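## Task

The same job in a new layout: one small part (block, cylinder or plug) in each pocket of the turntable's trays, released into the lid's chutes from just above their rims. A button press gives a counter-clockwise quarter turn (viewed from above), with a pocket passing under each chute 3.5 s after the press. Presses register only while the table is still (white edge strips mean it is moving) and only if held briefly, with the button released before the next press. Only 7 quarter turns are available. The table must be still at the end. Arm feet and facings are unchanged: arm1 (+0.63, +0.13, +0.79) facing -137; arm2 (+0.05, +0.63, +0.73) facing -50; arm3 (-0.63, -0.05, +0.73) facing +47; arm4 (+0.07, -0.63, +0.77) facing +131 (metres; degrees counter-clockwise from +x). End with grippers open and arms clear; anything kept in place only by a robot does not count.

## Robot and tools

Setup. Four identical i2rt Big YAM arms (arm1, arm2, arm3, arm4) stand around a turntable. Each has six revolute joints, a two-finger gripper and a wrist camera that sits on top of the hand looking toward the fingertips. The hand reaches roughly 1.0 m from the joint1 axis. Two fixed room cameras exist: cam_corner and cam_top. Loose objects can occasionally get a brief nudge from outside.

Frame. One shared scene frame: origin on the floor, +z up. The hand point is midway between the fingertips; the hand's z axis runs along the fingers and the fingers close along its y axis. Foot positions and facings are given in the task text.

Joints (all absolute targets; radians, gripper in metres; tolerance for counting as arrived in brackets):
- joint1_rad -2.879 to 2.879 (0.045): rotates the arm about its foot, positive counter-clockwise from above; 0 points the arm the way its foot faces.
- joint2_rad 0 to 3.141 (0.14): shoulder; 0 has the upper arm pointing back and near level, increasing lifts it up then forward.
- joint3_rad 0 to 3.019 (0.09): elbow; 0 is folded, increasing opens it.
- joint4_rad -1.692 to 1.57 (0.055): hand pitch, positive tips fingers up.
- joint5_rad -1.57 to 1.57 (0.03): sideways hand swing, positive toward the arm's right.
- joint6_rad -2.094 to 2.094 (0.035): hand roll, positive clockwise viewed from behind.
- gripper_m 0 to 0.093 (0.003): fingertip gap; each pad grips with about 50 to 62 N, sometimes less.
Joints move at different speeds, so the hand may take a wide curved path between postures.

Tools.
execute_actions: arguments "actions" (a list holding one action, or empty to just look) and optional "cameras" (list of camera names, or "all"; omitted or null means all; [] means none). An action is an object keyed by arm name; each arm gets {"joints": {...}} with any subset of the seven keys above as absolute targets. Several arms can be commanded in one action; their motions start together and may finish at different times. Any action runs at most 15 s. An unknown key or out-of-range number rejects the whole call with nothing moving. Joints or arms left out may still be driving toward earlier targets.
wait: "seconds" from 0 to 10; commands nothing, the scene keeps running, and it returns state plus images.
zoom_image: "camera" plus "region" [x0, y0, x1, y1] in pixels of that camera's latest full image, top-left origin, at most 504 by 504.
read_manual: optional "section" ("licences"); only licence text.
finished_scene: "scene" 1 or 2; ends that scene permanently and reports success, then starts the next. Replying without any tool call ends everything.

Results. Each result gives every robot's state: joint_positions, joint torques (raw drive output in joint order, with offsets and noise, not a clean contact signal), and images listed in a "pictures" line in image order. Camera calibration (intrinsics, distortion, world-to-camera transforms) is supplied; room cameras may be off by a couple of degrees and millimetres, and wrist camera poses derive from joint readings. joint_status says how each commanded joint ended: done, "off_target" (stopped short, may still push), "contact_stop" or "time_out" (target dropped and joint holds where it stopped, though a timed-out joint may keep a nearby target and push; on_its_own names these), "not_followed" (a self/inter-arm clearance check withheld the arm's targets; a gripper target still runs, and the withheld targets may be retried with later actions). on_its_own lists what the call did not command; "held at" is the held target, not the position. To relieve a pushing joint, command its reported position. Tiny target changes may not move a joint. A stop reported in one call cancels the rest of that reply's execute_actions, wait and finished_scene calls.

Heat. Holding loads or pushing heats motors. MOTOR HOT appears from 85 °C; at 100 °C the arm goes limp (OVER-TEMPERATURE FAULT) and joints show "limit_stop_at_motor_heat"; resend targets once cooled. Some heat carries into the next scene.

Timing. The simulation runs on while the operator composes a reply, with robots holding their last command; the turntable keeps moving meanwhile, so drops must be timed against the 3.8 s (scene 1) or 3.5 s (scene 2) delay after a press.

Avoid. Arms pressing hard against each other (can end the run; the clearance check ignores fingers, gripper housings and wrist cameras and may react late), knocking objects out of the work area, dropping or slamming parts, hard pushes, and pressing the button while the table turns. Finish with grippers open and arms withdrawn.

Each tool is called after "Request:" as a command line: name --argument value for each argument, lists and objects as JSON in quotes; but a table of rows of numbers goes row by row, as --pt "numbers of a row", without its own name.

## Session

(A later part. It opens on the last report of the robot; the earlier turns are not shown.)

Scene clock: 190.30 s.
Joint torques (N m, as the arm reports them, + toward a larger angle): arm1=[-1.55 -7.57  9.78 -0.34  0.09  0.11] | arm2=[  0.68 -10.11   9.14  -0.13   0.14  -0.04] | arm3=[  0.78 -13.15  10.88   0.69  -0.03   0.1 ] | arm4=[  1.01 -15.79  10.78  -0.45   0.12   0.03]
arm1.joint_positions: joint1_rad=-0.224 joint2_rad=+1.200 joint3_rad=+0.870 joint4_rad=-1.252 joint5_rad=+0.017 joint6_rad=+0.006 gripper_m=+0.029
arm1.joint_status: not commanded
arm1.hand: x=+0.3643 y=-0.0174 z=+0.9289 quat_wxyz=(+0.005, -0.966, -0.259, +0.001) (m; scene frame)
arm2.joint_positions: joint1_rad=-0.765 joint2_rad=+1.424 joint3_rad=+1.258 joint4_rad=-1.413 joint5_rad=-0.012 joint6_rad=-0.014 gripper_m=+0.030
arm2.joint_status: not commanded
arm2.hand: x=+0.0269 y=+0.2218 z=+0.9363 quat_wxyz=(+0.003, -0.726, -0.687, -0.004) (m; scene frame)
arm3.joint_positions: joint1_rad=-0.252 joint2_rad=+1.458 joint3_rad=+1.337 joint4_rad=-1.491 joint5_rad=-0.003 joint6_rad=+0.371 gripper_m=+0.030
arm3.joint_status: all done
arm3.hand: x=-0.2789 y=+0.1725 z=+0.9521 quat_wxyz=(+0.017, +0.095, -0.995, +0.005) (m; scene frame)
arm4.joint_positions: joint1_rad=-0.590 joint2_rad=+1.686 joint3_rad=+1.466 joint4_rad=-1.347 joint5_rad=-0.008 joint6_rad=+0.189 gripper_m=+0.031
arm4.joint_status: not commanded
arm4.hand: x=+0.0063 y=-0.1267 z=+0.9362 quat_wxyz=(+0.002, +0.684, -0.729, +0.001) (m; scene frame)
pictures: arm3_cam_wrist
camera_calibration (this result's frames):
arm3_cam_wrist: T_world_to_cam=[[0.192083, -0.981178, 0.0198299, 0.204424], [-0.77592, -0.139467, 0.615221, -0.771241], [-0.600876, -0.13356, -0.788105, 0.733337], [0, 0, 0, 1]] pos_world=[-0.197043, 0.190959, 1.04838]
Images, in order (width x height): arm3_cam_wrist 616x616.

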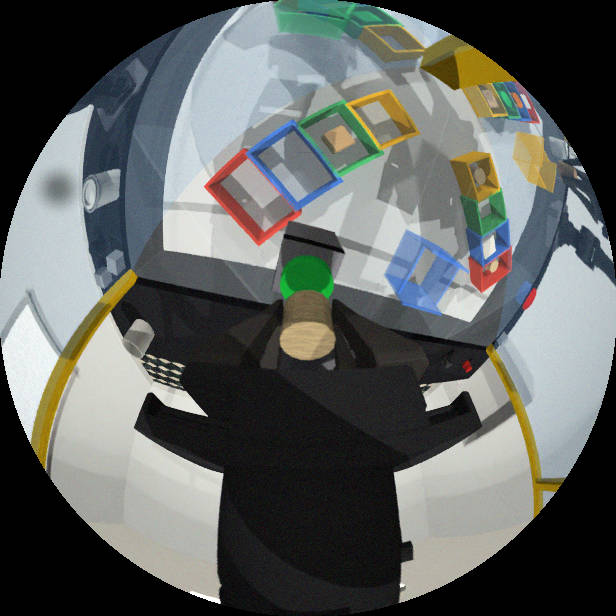

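Request:
execute_actions --actions '[{"arm3":{"joints":{"joint2_rad":1.585}}}]' --cameras '[]'

Request:
execute_actions --actions '[{"arm3":{"joints":{"joint1_rad":-0.578,"joint2_rad":1.32,"joint4_rad":-1.45}}}]' --cameras '[]'

Request:
execute_actions --actions '[{"arm3":{"joints":{"joint3_rad":1.145,"joint4_rad":-1.365}}}]' --cameras '[]'

Request:
wait --seconds 0.35

Request:
execute_actions --actions '[{"arm3":{"joints":{"gripper_m":0.055}}}]' --cameras '["arm3_cam_wrist"]'

Request:
execute_actions --actions '[{"arm3":{"joints":{"joint2_rad":0.7,"joint3_rad":0.85,"joint4_rad":-1.6,"joint6_rad":0,"gripper_m":0.085}}}]' --cameras '[]'

Request:
execute_actions --actions '[{"arm3":{"joints":{"joint1_rad":-2.395}}}]' --cameras '[]'

Request:
execute_actions --actions '[{"arm3":{"joints":{"joint2_rad":1.72,"joint3_rad":1.325,"joint4_rad":-1.11}}}]' --cameras '["arm3_cam_wrist","cam_top"]'

Scene clock: 207.60 s.
Joint torques (N m, as the arm reports them, + toward a larger angle): arm1=[-1.56 -7.69  9.78 -0.34  0.09  0.11] | arm2=[  0.87 -10.36   9.06  -0.09   0.15  -0.02] | arm3=[ 0.83 -9.04  8.98  1.06  0.11  0.09] | arm4=[  0.96 -15.93  10.78  -0.37   0.17   0.03]
arm1.joint_positions: joint1_rad=-0.224 joint2_rad=+1.200 joint3_rad=+0.870 joint4_rad=-1.252 joint5_rad=+0.017 joint6_rad=+0.006 gripper_m=+0.029
arm1.joint_status: not commanded
arm1.hand: x=+0.3643 y=-0.0174 z=+0.9289 quat_wxyz=(+0.005, -0.966, -0.259, +0.001) (m; scene frame)
arm2.joint_positions: joint1_rad=-0.765 joint2_rad=+1.424 joint3_rad=+1.258 joint4_rad=-1.413 joint5_rad=-0.012 joint6_rad=-0.014 gripper_m=+0.030
arm2.joint_status: not commanded
arm2.hand: x=+0.0269 y=+0.2218 z=+0.9363 quat_wxyz=(+0.003, -0.726, -0.687, -0.004) (m; scene frame)
arm3.joint_positions: joint1_rad=-0.252 joint2_rad=+1.539 joint3_rad=+1.365 joint4_rad=-1.503 joint5_rad=-0.006 joint6_rad=+0.371 gripper_m=+0.030
arm3.joint_status: all done
arm3.hand: x=-0.2689 y=+0.1794 z=+0.9302 quat_wxyz=(+0.047, +0.094, -0.994, +0.019) (m; scene frame)
arm4.joint_positions: joint1_rad=-0.590 joint2_rad=+1.686 joint3_rad=+1.466 joint4_rad=-1.347 joint5_rad=-0.008 joint6_rad=+0.189 gripper_m=+0.031
arm4.joint_status: not commanded
arm4.hand: x=+0.0063 y=-0.1267 z=+0.9362 quat_wxyz=(+0.002, +0.684, -0.729, +0.001) (m; scene frame)
pictures: none
No camera images: the call's "cameras" was empty. Leave "cameras" out to get every camera's image.

Scene clock: 208.90 s.
Joint torques (N m, as the arm reports them, + toward a larger angle): arm1=[-1.52 -7.71  9.79 -0.35  0.09  0.11] | arm2=[  0.69 -10.29   9.08  -0.07   0.14  -0.02] | arm3=[  2.49 -10.29   9.27   1.2   -0.09   0.08] | arm4=[  0.89 -15.68  10.8   -0.5    0.16   0.04]
arm1.joint_positions: joint1_rad=-0.224 joint2_rad=+1.200 joint3_rad=+0.870 joint4_rad=-1.252 joint5_rad=+0.017 joint6_rad=+0.006 gripper_m=+0.029
arm1.joint_status: not commanded
arm1.hand: x=+0.3643 y=-0.0174 z=+0.9289 quat_wxyz=(+0.005, -0.966, -0.259, +0.001) (m; scene frame)
arm2.joint_positions: joint1_rad=-0.765 joint2_rad=+1.424 joint3_rad=+1.258 joint4_rad=-1.413 joint5_rad=-0.012 joint6_rad=-0.014 gripper_m=+0.030
arm2.joint_status: not commanded
arm2.hand: x=+0.0269 y=+0.2218 z=+0.9363 quat_wxyz=(+0.003, -0.726, -0.687, -0.004) (m; scene frame)
arm3.joint_positions: joint1_rad=-0.590 joint2_rad=+1.319 joint3_rad=+1.365 joint4_rad=-1.458 joint5_rad=-0.002 joint6_rad=+0.372 gripper_m=+0.030
arm3.joint_status: all done
arm3.hand: x=-0.2277 y=+0.0419 z=+1.0177 quat_wxyz=(-0.077, -0.075, -0.994, -0.027) (m; scene frame)
arm4.joint_positions: joint1_rad=-0.590 joint2_rad=+1.686 joint3_rad=+1.466 joint4_rad=-1.347 joint5_rad=-0.008 joint6_rad=+0.189 gripper_m=+0.031
arm4.joint_status: not commanded
arm4.hand: x=+0.0063 y=-0.1267 z=+0.9362 quat_wxyz=(+0.002, +0.684, -0.729, +0.001) (m; scene frame)
pictures: none
No camera images: the call's "cameras" was empty. Leave "cameras" out to get every camera's image.

Scene clock: 209.83 s.
Joint torques (N m, as the arm reports them, + toward a larger angle): arm1=[-1.55 -7.62  9.77 -0.34  0.09  0.11] | arm2=[  0.99 -10.     9.09  -0.11   0.14  -0.02] | arm3=[  2.73 -10.04   8.36   1.01  -0.07   0.07] | arm4=[  1.08 -16.12  10.78  -0.54   0.14   0.03]
arm1.joint_positions: joint1_rad=-0.224 joint2_rad=+1.200 joint3_rad=+0.870 joint4_rad=-1.252 joint5_rad=+0.017 joint6_rad=+0.006 gripper_m=+0.029
arm1.joint_status: not commanded
arm1.hand: x=+0.3643 y=-0.0174 z=+0.9289 quat_wxyz=(+0.005, -0.966, -0.259, +0.001) (m; scene frame)
arm2.joint_positions: joint1_rad=-0.765 joint2_rad=+1.424 joint3_rad=+1.258 joint4_rad=-1.413 joint5_rad=-0.012 joint6_rad=-0.014 gripper_m=+0.030
arm2.joint_status: not commanded
arm2.hand: x=+0.0269 y=+0.2218 z=+0.9363 quat_wxyz=(+0.003, -0.726, -0.687, -0.004) (m; scene frame)
arm3.joint_positions: joint1_rad=-0.590 joint2_rad=+1.323 joint3_rad=+1.138 joint4_rad=-1.378 joint5_rad=-0.002 joint6_rad=+0.372 gripper_m=+0.030
arm3.joint_status: all done
arm3.hand: x=-0.2679 y=+0.0332 z=+0.9270 quat_wxyz=(-0.005, -0.075, -0.997, -0.005) (m; scene frame)
arm4.joint_positions: joint1_rad=-0.590 joint2_rad=+1.686 joint3_rad=+1.466 joint4_rad=-1.347 joint5_rad=-0.008 joint6_rad=+0.189 gripper_m=+0.031
arm4.joint_status: not commanded
arm4.hand: x=+0.0063 y=-0.1267 z=+0.9362 quat_wxyz=(+0.002, +0.684, -0.729, +0.001) (m; scene frame)
pictures: none
No camera images: the call's "cameras" was empty. Leave "cameras" out to get every camera's image.

Scene clock: 210.20 s.
Joint torques (N m, as the arm reports them, + toward a larger angle): arm1=[-1.52 -7.57  9.78 -0.34  0.09  0.11] | arm2=[  0.87 -10.36   9.11  -0.11   0.15  -0.02] | arm3=[  2.61 -10.77   8.31   1.16  -0.08   0.07] | arm4=[  0.65 -15.78  10.59  -0.49   0.14   0.03]
arm1.joint_positions: joint1_rad=-0.224 joint2_rad=+1.200 joint3_rad=+0.870 joint4_rad=-1.252 joint5_rad=+0.017 joint6_rad=+0.006 gripper_m=+0.029
arm1.joint_status: not commanded
arm1.hand: x=+0.3643 y=-0.0174 z=+0.9289 quat_wxyz=(+0.005, -0.966, -0.259, +0.001) (m; scene frame)
arm2.joint_positions: joint1_rad=-0.765 joint2_rad=+1.424 joint3_rad=+1.258 joint4_rad=-1.413 joint5_rad=-0.012 joint6_rad=-0.014 gripper_m=+0.030
arm2.joint_status: not commanded
arm2.hand: x=+0.0269 y=+0.2218 z=+0.9363 quat_wxyz=(+0.003, -0.726, -0.687, -0.004) (m; scene frame)
arm3.joint_positions: joint1_rad=-0.590 joint2_rad=+1.323 joint3_rad=+1.138 joint4_rad=-1.378 joint5_rad=-0.002 joint6_rad=+0.372 gripper_m=+0.030
arm3.joint_status: all done
arm3.hand: x=-0.2679 y=+0.0332 z=+0.9270 quat_wxyz=(-0.005, -0.075, -0.997, -0.005) (m; scene frame)
arm4.joint_positions: joint1_rad=-0.590 joint2_rad=+1.686 joint3_rad=+1.466 joint4_rad=-1.347 joint5_rad=-0.008 joint6_rad=+0.189 gripper_m=+0.031
arm4.joint_status: not commanded
arm4.hand: x=+0.0063 y=-0.1267 z=+0.9362 quat_wxyz=(+0.002, +0.684, -0.729, +0.001) (m; scene frame)
wait: 0.37 s; at rest by 0.27 s
pictures: arm1_cam_wrist, arm2_cam_wrist, arm3_cam_wrist, arm4_cam_wrist, cam_corner, cam_top
camera_calibration (this result's frames):
arm1_cam_wrist: T_world_to_cam=[[-0.489852, 0.871401, 0.0265363, 0.164057], [0.708204, 0.379992, 0.595024, -0.802018], [0.508421, 0.310267, -0.80327, 0.688307], [0, 0, 0, 1]] pos_world=[0.298405, -0.0517581, 1.02576]
arm2_cam_wrist: T_world_to_cam=[[-0.997588, 0.0685299, -0.0110231, 0.0259492], [0.0486483, 0.803588, 0.593194, -0.731226], [0.0495095, 0.591227, -0.804984, 0.745019], [0, 0, 0, 1]] pos_world=[0.024574, 0.14535, 1.03377]
arm3_cam_wrist: T_world_to_cam=[[-0.146681, -0.989181, 0.00239005, -0.00818115], [-0.805722, 0.120878, 0.579828, -0.750549], [-0.573843, 0.0831241, -0.814736, 0.726247], [0, 0, 0, 1]] pos_world=[-0.189182, 0.0222635, 1.02691]
arm4_cam_wrist: T_world_to_cam=[[0.997045, -0.07627, 0.00913379, -0.0290293], [-0.0667631, -0.80162, 0.594095, -0.652733], [-0.0379898, -0.592949, -0.804343, 0.801261], [0, 0, 0, 1]] pos_world=[0.0158048, -0.0503505, 1.03254]
Images, in order (width x height): arm1_cam_wrist 616x616, arm2_cam_wrist 616x616, arm3_cam_wrist 616x616, arm4_cam_wrist 616x616, cam_corner 896x504, cam_top 896x504.

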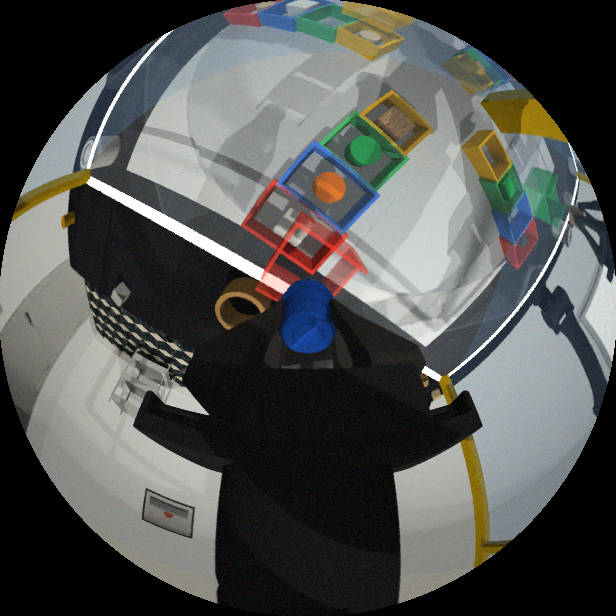

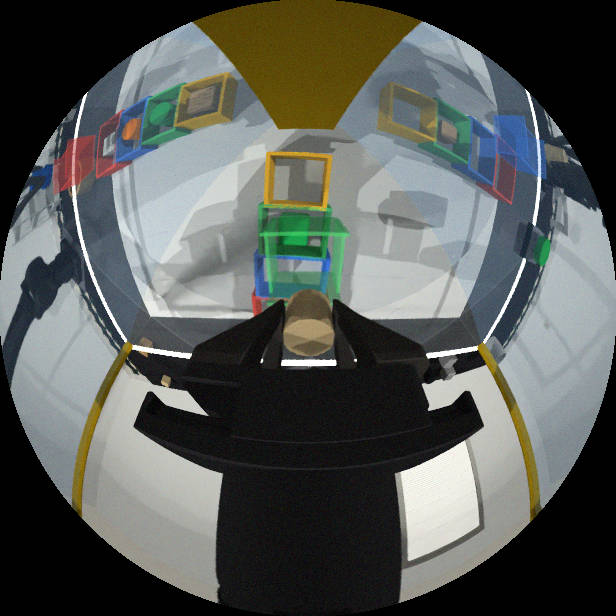

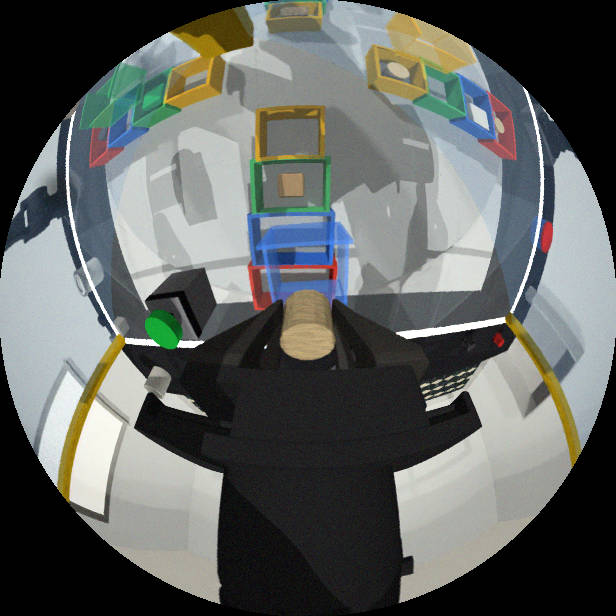

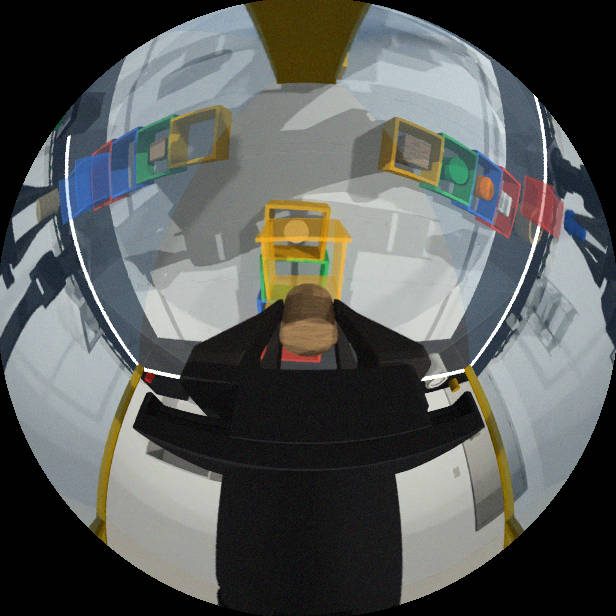

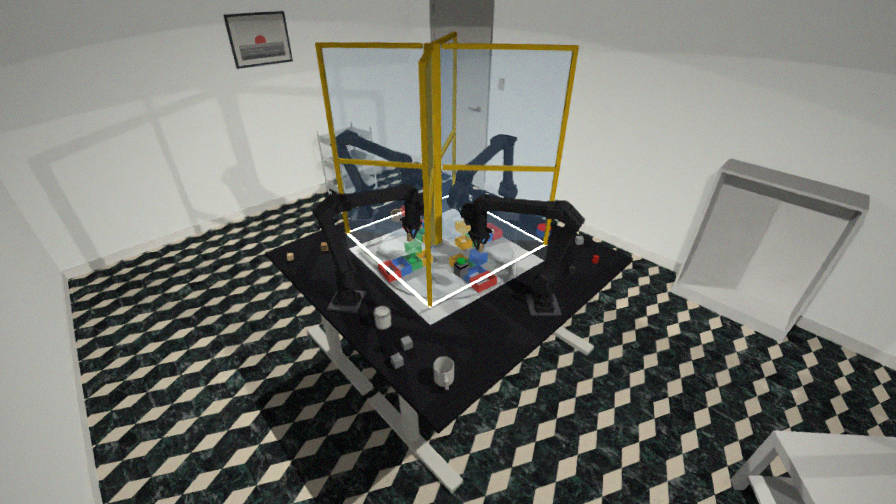

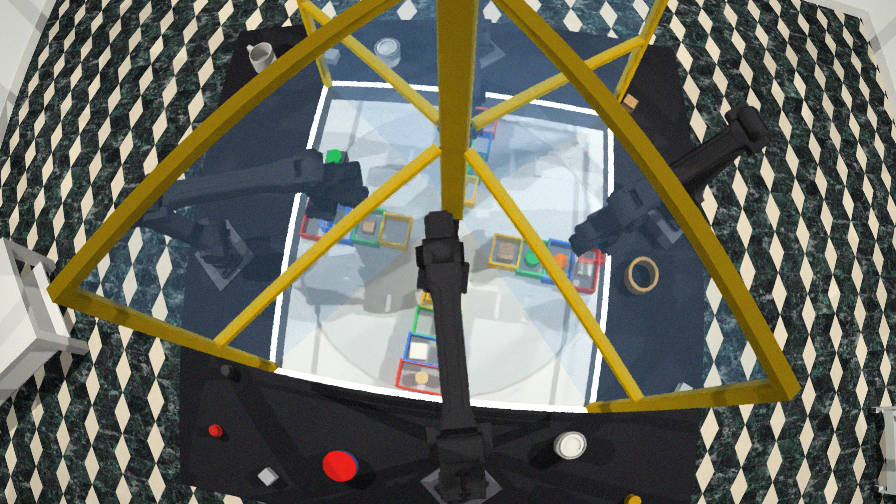

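Scene clock: 210.80 s.
Joint torques (N m, as the arm reports them, + toward a larger angle): arm1=[-1.54 -7.67  9.81 -0.33  0.09  0.11] | arm2=[  0.83 -10.01   9.07  -0.13   0.15  -0.03] | arm3=[  2.64 -10.41   8.42   1.13  -0.06   0.07] | arm4=[  0.68 -15.96  10.69  -0.46   0.16   0.04]
arm1.joint_positions: joint1_rad=-0.224 joint2_rad=+1.200 joint3_rad=+0.870 joint4_rad=-1.252 joint5_rad=+0.017 joint6_rad=+0.006 gripper_m=+0.029
arm1.joint_status: not commanded
arm1.hand: x=+0.3643 y=-0.0174 z=+0.9289 quat_wxyz=(+0.005, -0.966, -0.259, +0.001) (m; scene frame)
arm2.joint_positions: joint1_rad=-0.765 joint2_rad=+1.424 joint3_rad=+1.258 joint4_rad=-1.413 joint5_rad=-0.012 joint6_rad=-0.014 gripper_m=+0.030
arm2.joint_status: not commanded
arm2.hand: x=+0.0269 y=+0.2218 z=+0.9363 quat_wxyz=(+0.003, -0.726, -0.687, -0.004) (m; scene frame)
arm3.joint_positions: joint1_rad=-0.590 joint2_rad=+1.323 joint3_rad=+1.138 joint4_rad=-1.378 joint5_rad=-0.002 joint6_rad=+0.372 gripper_m=+0.055
arm3.joint_status: all done
arm3.hand: x=-0.2679 y=+0.0332 z=+0.9270 quat_wxyz=(-0.005, -0.075, -0.997, -0.005) (m; scene frame)
arm4.joint_positions: joint1_rad=-0.590 joint2_rad=+1.686 joint3_rad=+1.466 joint4_rad=-1.347 joint5_rad=-0.008 joint6_rad=+0.189 gripper_m=+0.031
arm4.joint_status: not commanded
arm4.hand: x=+0.0063 y=-0.1267 z=+0.9362 quat_wxyz=(+0.002, +0.684, -0.729, +0.001) (m; scene frame)
pictures: arm3_cam_wrist
camera_calibration (this result's frames):
arm3_cam_wrist: T_world_to_cam=[[-0.146681, -0.989181, 0.00239005, -0.00818115], [-0.805722, 0.120878, 0.579828, -0.750549], [-0.573843, 0.0831241, -0.814736, 0.726247], [0, 0, 0, 1]] pos_world=[-0.189182, 0.0222635, 1.02691]
Images, in order (width x height): arm3_cam_wrist 616x616.

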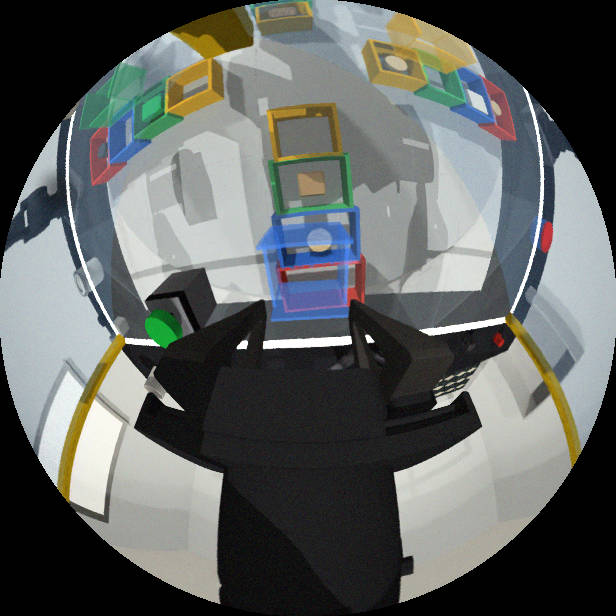

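Scene clock: 212.20 s.
Joint torques (N m, as the arm reports them, + toward a larger angle): arm1=[-1.55 -7.62  9.81 -0.34  0.08  0.1 ] | arm2=[  0.7  -10.17   9.15  -0.07   0.15  -0.03] | arm3=[ 2.73  0.    7.96  0.45 -0.15 -0.09] | arm4=[  0.85 -15.83  10.72  -0.47   0.14   0.03]
arm1.joint_positions: joint1_rad=-0.224 joint2_rad=+1.200 joint3_rad=+0.870 joint4_rad=-1.252 joint5_rad=+0.017 joint6_rad=+0.006 gripper_m=+0.029
arm1.joint_status: not commanded
arm1.hand: x=+0.3643 y=-0.0174 z=+0.9289 quat_wxyz=(+0.005, -0.966, -0.259, +0.001) (m; scene frame)
arm2.joint_positions: joint1_rad=-0.765 joint2_rad=+1.424 joint3_rad=+1.258 joint4_rad=-1.413 joint5_rad=-0.012 joint6_rad=-0.014 gripper_m=+0.030
arm2.joint_status: not commanded
arm2.hand: x=+0.0269 y=+0.2218 z=+0.9363 quat_wxyz=(+0.003, -0.726, -0.687, -0.004) (m; scene frame)
arm3.joint_positions: joint1_rad=-0.590 joint2_rad=+0.695 joint3_rad=+0.854 joint4_rad=-1.590 joint5_rad=-0.002 joint6_rad=+0.010 gripper_m=+0.085
arm3.joint_status: all done
arm3.hand: x=-0.4498 y=-0.0080 z=+0.9702 quat_wxyz=(-0.071, +0.106, -0.992, -0.011) (m; scene frame)
arm4.joint_positions: joint1_rad=-0.590 joint2_rad=+1.686 joint3_rad=+1.466 joint4_rad=-1.347 joint5_rad=-0.008 joint6_rad=+0.189 gripper_m=+0.031
arm4.joint_status: not commanded
arm4.hand: x=+0.0063 y=-0.1267 z=+0.9362 quat_wxyz=(+0.002, +0.684, -0.729, +0.001) (m; scene frame)
pictures: none
No camera images: the call's "cameras" was empty. Leave "cameras" out to get every camera's image.

Scene clock: 214.10 s.
Joint torques (N m, as the arm reports them, + toward a larger angle): arm1=[-1.54 -7.75  9.8  -0.35  0.09  0.11] | arm2=[  0.73 -10.23   9.04  -0.12   0.14  -0.03] | arm3=[ 0.75  0.1   7.85  0.44 -0.07 -0.05] | arm4=[  0.7  -15.44  10.66  -0.55   0.12   0.02]
arm1.joint_positions: joint1_rad=-0.224 joint2_rad=+1.200 joint3_rad=+0.870 joint4_rad=-1.252 joint5_rad=+0.017 joint6_rad=+0.006 gripper_m=+0.029
arm1.joint_status: not commanded
arm1.hand: x=+0.3643 y=-0.0174 z=+0.9289 quat_wxyz=(+0.005, -0.966, -0.259, +0.001) (m; scene frame)
arm2.joint_positions: joint1_rad=-0.765 joint2_rad=+1.424 joint3_rad=+1.258 joint4_rad=-1.413 joint5_rad=-0.012 joint6_rad=-0.014 gripper_m=+0.030
arm2.joint_status: not commanded
arm2.hand: x=+0.0269 y=+0.2218 z=+0.9363 quat_wxyz=(+0.003, -0.726, -0.687, -0.004) (m; scene frame)
arm3.joint_positions: joint1_rad=-2.386 joint2_rad=+0.696 joint3_rad=+0.854 joint4_rad=-1.590 joint5_rad=-0.003 joint6_rad=+0.008 gripper_m=+0.085
arm3.joint_status: all done
arm3.hand: x=-0.6313 y=-0.2346 z=+0.9680 quat_wxyz=(-0.049, -0.709, -0.702, +0.044) (m; scene frame)
arm4.joint_positions: joint1_rad=-0.590 joint2_rad=+1.686 joint3_rad=+1.466 joint4_rad=-1.347 joint5_rad=-0.008 joint6_rad=+0.189 gripper_m=+0.031
arm4.joint_status: not commanded
arm4.hand: x=+0.0063 y=-0.1267 z=+0.9362 quat_wxyz=(+0.002, +0.684, -0.729, +0.001) (m; scene frame)
pictures: none
No camera images: the call's "cameras" was empty. Leave "cameras" out to get every camera's image.

Scene clock: 215.80 s.
Joint torques (N m, as the arm reports them, + toward a larger angle): arm1=[-1.56 -7.73  9.79 -0.32  0.09  0.11] | arm2=[  0.84 -10.12   9.09  -0.13   0.17  -0.02] | arm3=[  0.98 -17.17   8.56   0.86  -0.05  -0.09] | arm4=[  1.14 -15.46  10.67  -0.51   0.14   0.04]
arm1.joint_positions: joint1_rad=-0.224 joint2_rad=+1.200 joint3_rad=+0.870 joint4_rad=-1.252 joint5_rad=+0.017 joint6_rad=+0.006 gripper_m=+0.029
arm1.joint_status: not commanded
arm1.hand: x=+0.3643 y=-0.0174 z=+0.9289 quat_wxyz=(+0.005, -0.966, -0.259, +0.001) (m; scene frame)
arm2.joint_positions: joint1_rad=-0.765 joint2_rad=+1.424 joint3_rad=+1.258 joint4_rad=-1.413 joint5_rad=-0.012 joint6_rad=-0.014 gripper_m=+0.030
arm2.joint_status: not commanded
arm2.hand: x=+0.0269 y=+0.2218 z=+0.9363 quat_wxyz=(+0.003, -0.726, -0.687, -0.004) (m; scene frame)
arm3.joint_positions: joint1_rad=-2.386 joint2_rad=+1.729 joint3_rad=+1.305 joint4_rad=-1.120 joint5_rad=-0.003 joint6_rad=+0.008 gripper_m=+0.085
arm3.joint_status: all done
arm3.hand: x=-0.6316 y=-0.5513 z=+0.8153 quat_wxyz=(-0.010, -0.711, -0.703, +0.005) (m; scene frame)
arm4.joint_positions: joint1_rad=-0.590 joint2_rad=+1.686 joint3_rad=+1.466 joint4_rad=-1.347 joint5_rad=-0.008 joint6_rad=+0.189 gripper_m=+0.031
arm4.joint_status: not commanded
arm4.hand: x=+0.0063 y=-0.1267 z=+0.9362 quat_wxyz=(+0.002, +0.684, -0.729, +0.001) (m; scene frame)
pictures: arm3_cam_wrist, cam_top
camera_calibration (this result's frames):
arm3_cam_wrist: T_world_to_cam=[[-0.999957, 0.00747167, 0.00549687, -0.631486], [0.00927201, 0.822169, 0.569167, 0.0019036], [-0.000266725, 0.569194, -0.822203, 1.11153], [0, 0, 0, 1]] pos_world=[-0.63118, -0.629525, 0.916295]
Images, in order (width x height): arm3_cam_wrist 616x616, cam_top 896x504.

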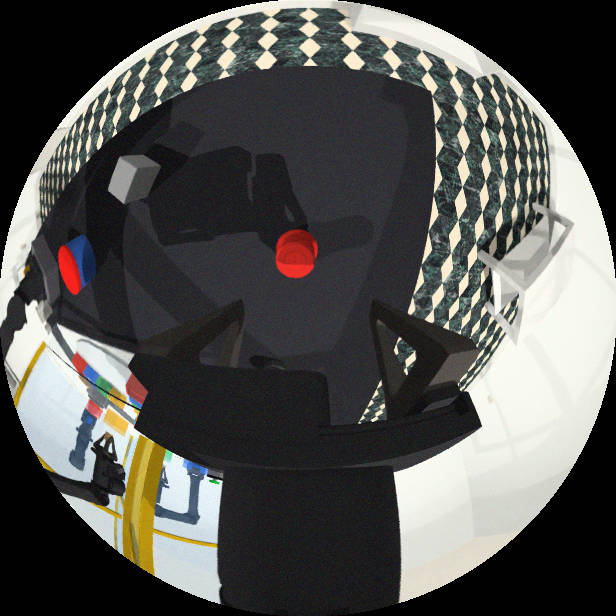

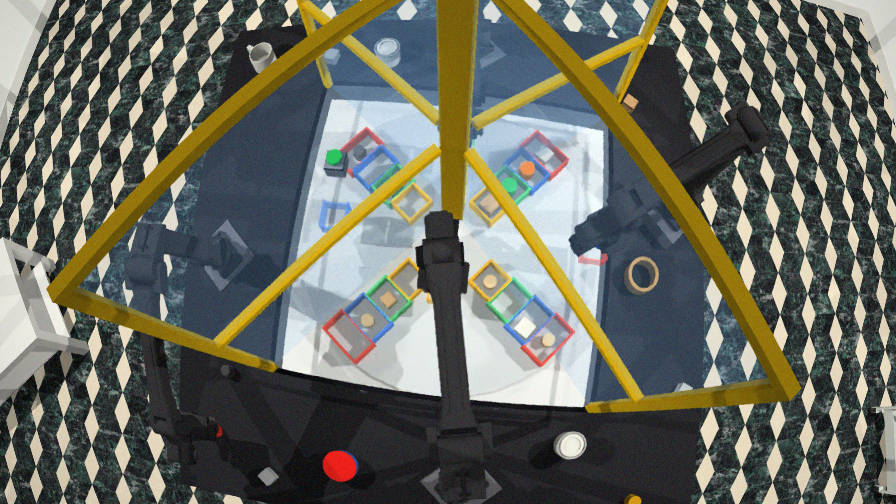

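Request:
execute_actions --actions '[{"arm3":{"joints":{"joint1_rad":-2.358,"joint2_rad":1.868,"joint3_rad":1.29,"joint4_rad":-0.967}}}]' --cameras '["arm3_cam_wrist"]'

Scene clock: 221.07 s.
Joint torques (N m, as the arm reports them, + toward a larger angle): arm1=[-1.56 -7.69  9.81 -0.33  0.09  0.1 ] | arm2=[  0.76 -10.23   9.11  -0.16   0.13  -0.03] | arm3=[  2.07 -17.26   6.72   1.11  -0.11  -0.09] | arm4=[  0.82 -15.8   10.74  -0.51   0.15   0.04]
arm1.joint_positions: joint1_rad=-0.224 joint2_rad=+1.200 joint3_rad=+0.870 joint4_rad=-1.252 joint5_rad=+0.017 joint6_rad=+0.006 gripper_m=+0.029
arm1.joint_status: not commanded
arm1.hand: x=+0.3643 y=-0.0174 z=+0.9289 quat_wxyz=(+0.005, -0.966, -0.259, +0.001) (m; scene frame)
arm2.joint_positions: joint1_rad=-0.765 joint2_rad=+1.424 joint3_rad=+1.258 joint4_rad=-1.413 joint5_rad=-0.012 joint6_rad=-0.014 gripper_m=+0.030
arm2.joint_status: not commanded
arm2.hand: x=+0.0269 y=+0.2218 z=+0.9363 quat_wxyz=(+0.003, -0.726, -0.687, -0.004) (m; scene frame)
arm3.joint_positions: joint1_rad=-2.366 joint2_rad=+1.873 joint3_rad=+1.288 joint4_rad=-0.977 joint5_rad=-0.002 joint6_rad=+0.007 gripper_m=+0.085
arm3.joint_status: all done
arm3.hand: x=-0.6211 y=-0.5672 z=+0.7390 quat_wxyz=(-0.003, -0.703, -0.711, -0.001) (m; scene frame)
arm4.joint_positions: joint1_rad=-0.590 joint2_rad=+1.686 joint3_rad=+1.466 joint4_rad=-1.347 joint5_rad=-0.008 joint6_rad=+0.189 gripper_m=+0.031
arm4.joint_status: not commanded
arm4.hand: x=+0.0063 y=-0.1267 z=+0.9362 quat_wxyz=(+0.002, +0.684, -0.729, +0.001) (m; scene frame)
pictures: arm3_cam_wrist
camera_calibration (this result's frames):
arm3_cam_wrist: T_world_to_cam=[[-0.99989, -0.0133029, 0.00662255, -0.632972], [-0.00691554, 0.811016, 0.584984, 0.0302008], [-0.013153, 0.584873, -0.811018, 1.05042], [0, 0, 0, 1]] pos_world=[-0.618877, -0.647276, 0.838434]
Images, in order (width x height): arm3_cam_wrist 616x616.

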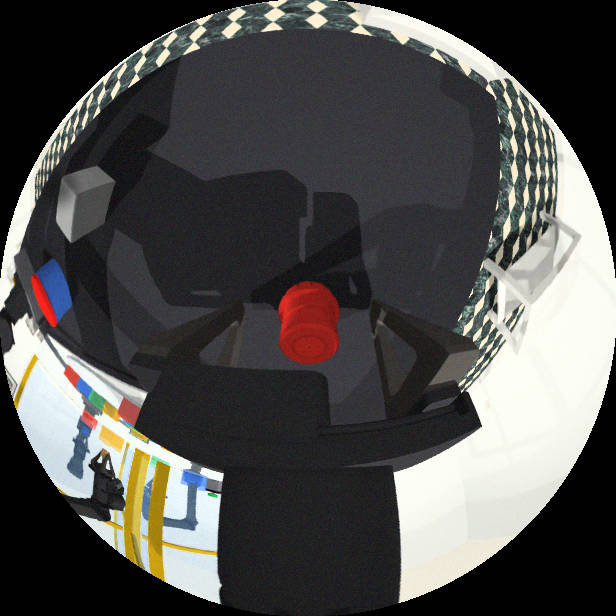

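Request:
execute_actions --actions '[{"arm3":{"joints":{"gripper_m":0}}}]' --cameras '[]'

Request:
execute_actions --actions '[{"arm3":{"joints":{"joint2_rad":0.8,"joint3_rad":1.0,"joint4_rad":-1.62,"joint6_rad":0.38}}}]' --cameras '[]'

Request:
execute_actions --actions '[{"arm3":{"joints":{"joint1_rad":-0.25}}}]' --cameras '[]'

Request:
execute_actions --actions '[{"arm3":{"joints":{"joint2_rad":1.45,"joint3_rad":1.38,"joint4_rad":-1.485}}}]' --cameras '["arm3_cam_wrist"]'

Scene clock: 229.87 s.
Joint torques (N m, as the arm reports them, + toward a larger angle): arm1=[-1.59 -7.71  9.78 -0.34  0.09  0.11] | arm2=[  0.88 -10.22   9.07  -0.13   0.14  -0.03] | arm3=[  2.29 -17.58   6.82   0.94  -0.07  -0.07] | arm4=[  0.71 -15.65  10.75  -0.52   0.15   0.05]
arm1.joint_positions: joint1_rad=-0.224 joint2_rad=+1.200 joint3_rad=+0.870 joint4_rad=-1.252 joint5_rad=+0.017 joint6_rad=+0.006 gripper_m=+0.029
arm1.joint_status: not commanded
arm1.hand: x=+0.3643 y=-0.0174 z=+0.9289 quat_wxyz=(+0.005, -0.966, -0.259, +0.001) (m; scene frame)
arm2.joint_positions: joint1_rad=-0.765 joint2_rad=+1.424 joint3_rad=+1.258 joint4_rad=-1.413 joint5_rad=-0.012 joint6_rad=-0.014 gripper_m=+0.030
arm2.joint_status: not commanded
arm2.hand: x=+0.0269 y=+0.2218 z=+0.9363 quat_wxyz=(+0.003, -0.726, -0.687, -0.004) (m; scene frame)
arm3.joint_positions: joint1_rad=-2.366 joint2_rad=+1.873 joint3_rad=+1.288 joint4_rad=-0.977 joint5_rad=-0.003 joint6_rad=+0.007 gripper_m=+0.032
arm3.joint_status: gripper_m off_target (ended at +0.032, target +0.000)
arm3.hand: x=-0.6210 y=-0.5672 z=+0.7390 quat_wxyz=(-0.003, -0.703, -0.711, -0.001) (m; scene frame)
arm4.joint_positions: joint1_rad=-0.590 joint2_rad=+1.686 joint3_rad=+1.466 joint4_rad=-1.347 joint5_rad=-0.008 joint6_rad=+0.189 gripper_m=+0.031
arm4.joint_status: not commanded
arm4.hand: x=+0.0063 y=-0.1267 z=+0.9362 quat_wxyz=(+0.002, +0.684, -0.729, +0.001) (m; scene frame)
pictures: none
No camera images: the call's "cameras" was empty. Leave "cameras" out to get every camera's image.

Scene clock: 231.43 s.
Joint torques (N m, as the arm reports them, + toward a larger angle): arm1=[-1.59 -7.74  9.79 -0.33  0.09  0.11] | arm2=[  0.79 -10.21   9.01  -0.1    0.15  -0.03] | arm3=[ 2.25 -2.34  8.46  0.51 -0.06  0.12] | arm4=[  0.66 -15.92  10.65  -0.5    0.16   0.04]
arm1.joint_positions: joint1_rad=-0.224 joint2_rad=+1.200 joint3_rad=+0.870 joint4_rad=-1.252 joint5_rad=+0.017 joint6_rad=+0.006 gripper_m=+0.029
arm1.joint_status: not commanded
arm1.hand: x=+0.3643 y=-0.0174 z=+0.9289 quat_wxyz=(+0.005, -0.966, -0.259, +0.001) (m; scene frame)
arm2.joint_positions: joint1_rad=-0.765 joint2_rad=+1.424 joint3_rad=+1.258 joint4_rad=-1.413 joint5_rad=-0.012 joint6_rad=-0.014 gripper_m=+0.030
arm2.joint_status: not commanded
arm2.hand: x=+0.0269 y=+0.2218 z=+0.9363 quat_wxyz=(+0.003, -0.726, -0.687, -0.004) (m; scene frame)
arm3.joint_positions: joint1_rad=-2.366 joint2_rad=+0.796 joint3_rad=+0.996 joint4_rad=-1.610 joint5_rad=-0.003 joint6_rad=+0.370 gripper_m=+0.032
arm3.joint_status: all done
arm3.hand: x=-0.6272 y=-0.2680 z=+1.0075 quat_wxyz=(-0.066, -0.818, -0.570, +0.040) (m; scene frame)
arm4.joint_positions: joint1_rad=-0.590 joint2_rad=+1.686 joint3_rad=+1.466 joint4_rad=-1.347 joint5_rad=-0.008 joint6_rad=+0.189 gripper_m=+0.031
arm4.joint_status: not commanded
arm4.hand: x=+0.0063 y=-0.1267 z=+0.9362 quat_wxyz=(+0.002, +0.684, -0.729, +0.001) (m; scene frame)
pictures: none
No camera images: the call's "cameras" was empty. Leave "cameras" out to get every camera's image.

Scene clock: 233.47 s.
Joint torques (N m, as the arm reports them, + toward a larger angle): arm1=[-1.62 -7.67  9.78 -0.33  0.09  0.11] | arm2=[  0.93 -10.02   9.02  -0.07   0.14  -0.03] | arm3=[ 2.2  -1.86  8.28  0.38  0.01  0.09] | arm4=[  0.98 -15.86  10.7   -0.47   0.16   0.03]
arm1.joint_positions: joint1_rad=-0.224 joint2_rad=+1.200 joint3_rad=+0.870 joint4_rad=-1.252 joint5_rad=+0.017 joint6_rad=+0.006 gripper_m=+0.029
arm1.joint_status: not commanded
arm1.hand: x=+0.3643 y=-0.0174 z=+0.9289 quat_wxyz=(+0.005, -0.966, -0.259, +0.001) (m; scene frame)
arm2.joint_positions: joint1_rad=-0.765 joint2_rad=+1.424 joint3_rad=+1.258 joint4_rad=-1.413 joint5_rad=-0.012 joint6_rad=-0.014 gripper_m=+0.030
arm2.joint_status: not commanded
arm2.hand: x=+0.0269 y=+0.2218 z=+0.9363 quat_wxyz=(+0.003, -0.726, -0.687, -0.004) (m; scene frame)
arm3.joint_positions: joint1_rad=-0.258 joint2_rad=+0.799 joint3_rad=+0.996 joint4_rad=-1.610 joint5_rad=-0.004 joint6_rad=+0.372 gripper_m=+0.032
arm3.joint_status: all done
arm3.hand: x=-0.4447 y=+0.0668 z=+1.0096 quat_wxyz=(-0.072, +0.091, -0.993, -0.040) (m; scene frame)
arm4.joint_positions: joint1_rad=-0.590 joint2_rad=+1.686 joint3_rad=+1.466 joint4_rad=-1.347 joint5_rad=-0.008 joint6_rad=+0.189 gripper_m=+0.031
arm4.joint_status: not commanded
arm4.hand: x=+0.0063 y=-0.1267 z=+0.9362 quat_wxyz=(+0.002, +0.684, -0.729, +0.001) (m; scene frame)
pictures: none
No camera images: the call's "cameras" was empty. Leave "cameras" out to get every camera's image.

Scene clock: 235.00 s.
Joint torques (N m, as the arm reports them, + toward a larger angle): arm1=[-1.61 -7.69  9.78 -0.31  0.08  0.11] | arm2=[  0.92 -10.12   9.05  -0.11   0.15  -0.02] | arm3=[  2.46 -13.89  10.81   0.75   0.05   0.07] | arm4=[  0.7  -15.88  10.69  -0.46   0.13   0.02]
arm1.joint_positions: joint1_rad=-0.224 joint2_rad=+1.200 joint3_rad=+0.870 joint4_rad=-1.252 joint5_rad=+0.017 joint6_rad=+0.006 gripper_m=+0.029
arm1.joint_status: not commanded
arm1.hand: x=+0.3643 y=-0.0174 z=+0.9289 quat_wxyz=(+0.005, -0.966, -0.259, +0.001) (m; scene frame)
arm2.joint_positions: joint1_rad=-0.765 joint2_rad=+1.424 joint3_rad=+1.258 joint4_rad=-1.413 joint5_rad=-0.012 joint6_rad=-0.014 gripper_m=+0.030
arm2.joint_status: not commanded
arm2.hand: x=+0.0269 y=+0.2218 z=+0.9363 quat_wxyz=(+0.003, -0.726, -0.687, -0.004) (m; scene frame)
arm3.joint_positions: joint1_rad=-0.258 joint2_rad=+1.458 joint3_rad=+1.339 joint4_rad=-1.491 joint5_rad=-0.004 joint6_rad=+0.372 gripper_m=+0.032
arm3.joint_status: all done
arm3.hand: x=-0.2771 y=+0.1707 z=+0.9529 quat_wxyz=(+0.016, +0.091, -0.996, +0.004) (m; scene frame)
arm4.joint_positions: joint1_rad=-0.590 joint2_rad=+1.686 joint3_rad=+1.466 joint4_rad=-1.347 joint5_rad=-0.008 joint6_rad=+0.189 gripper_m=+0.031
arm4.joint_status: not commanded
arm4.hand: x=+0.0063 y=-0.1267 z=+0.9362 quat_wxyz=(+0.002, +0.684, -0.729, +0.001) (m; scene frame)
pictures: arm3_cam_wrist
camera_calibration (this result's frames):
arm3_cam_wrist: T_world_to_cam=[[0.184898, -0.982594, 0.0179358, 0.202309], [-0.777727, -0.135142, 0.613903, -0.770637], [-0.600793, -0.127458, -0.789178, 0.734824], [0, 0, 0, 1]] pos_world=[-0.195275, 0.188302, 1.04937]
Images, in order (width x height): arm3_cam_wrist 616x616.

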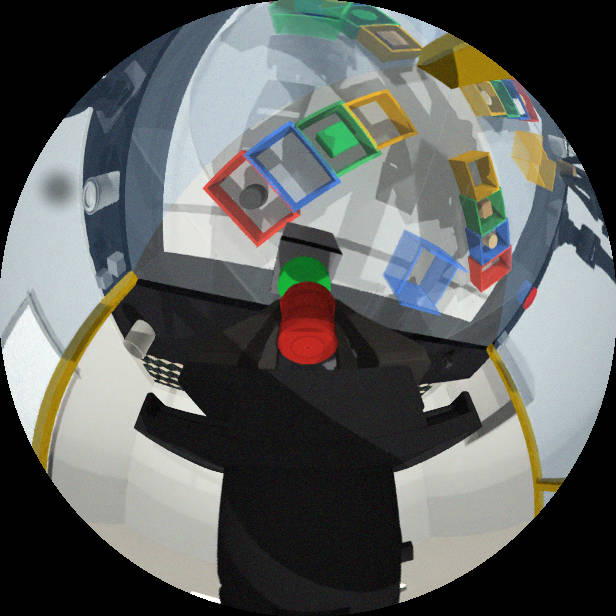

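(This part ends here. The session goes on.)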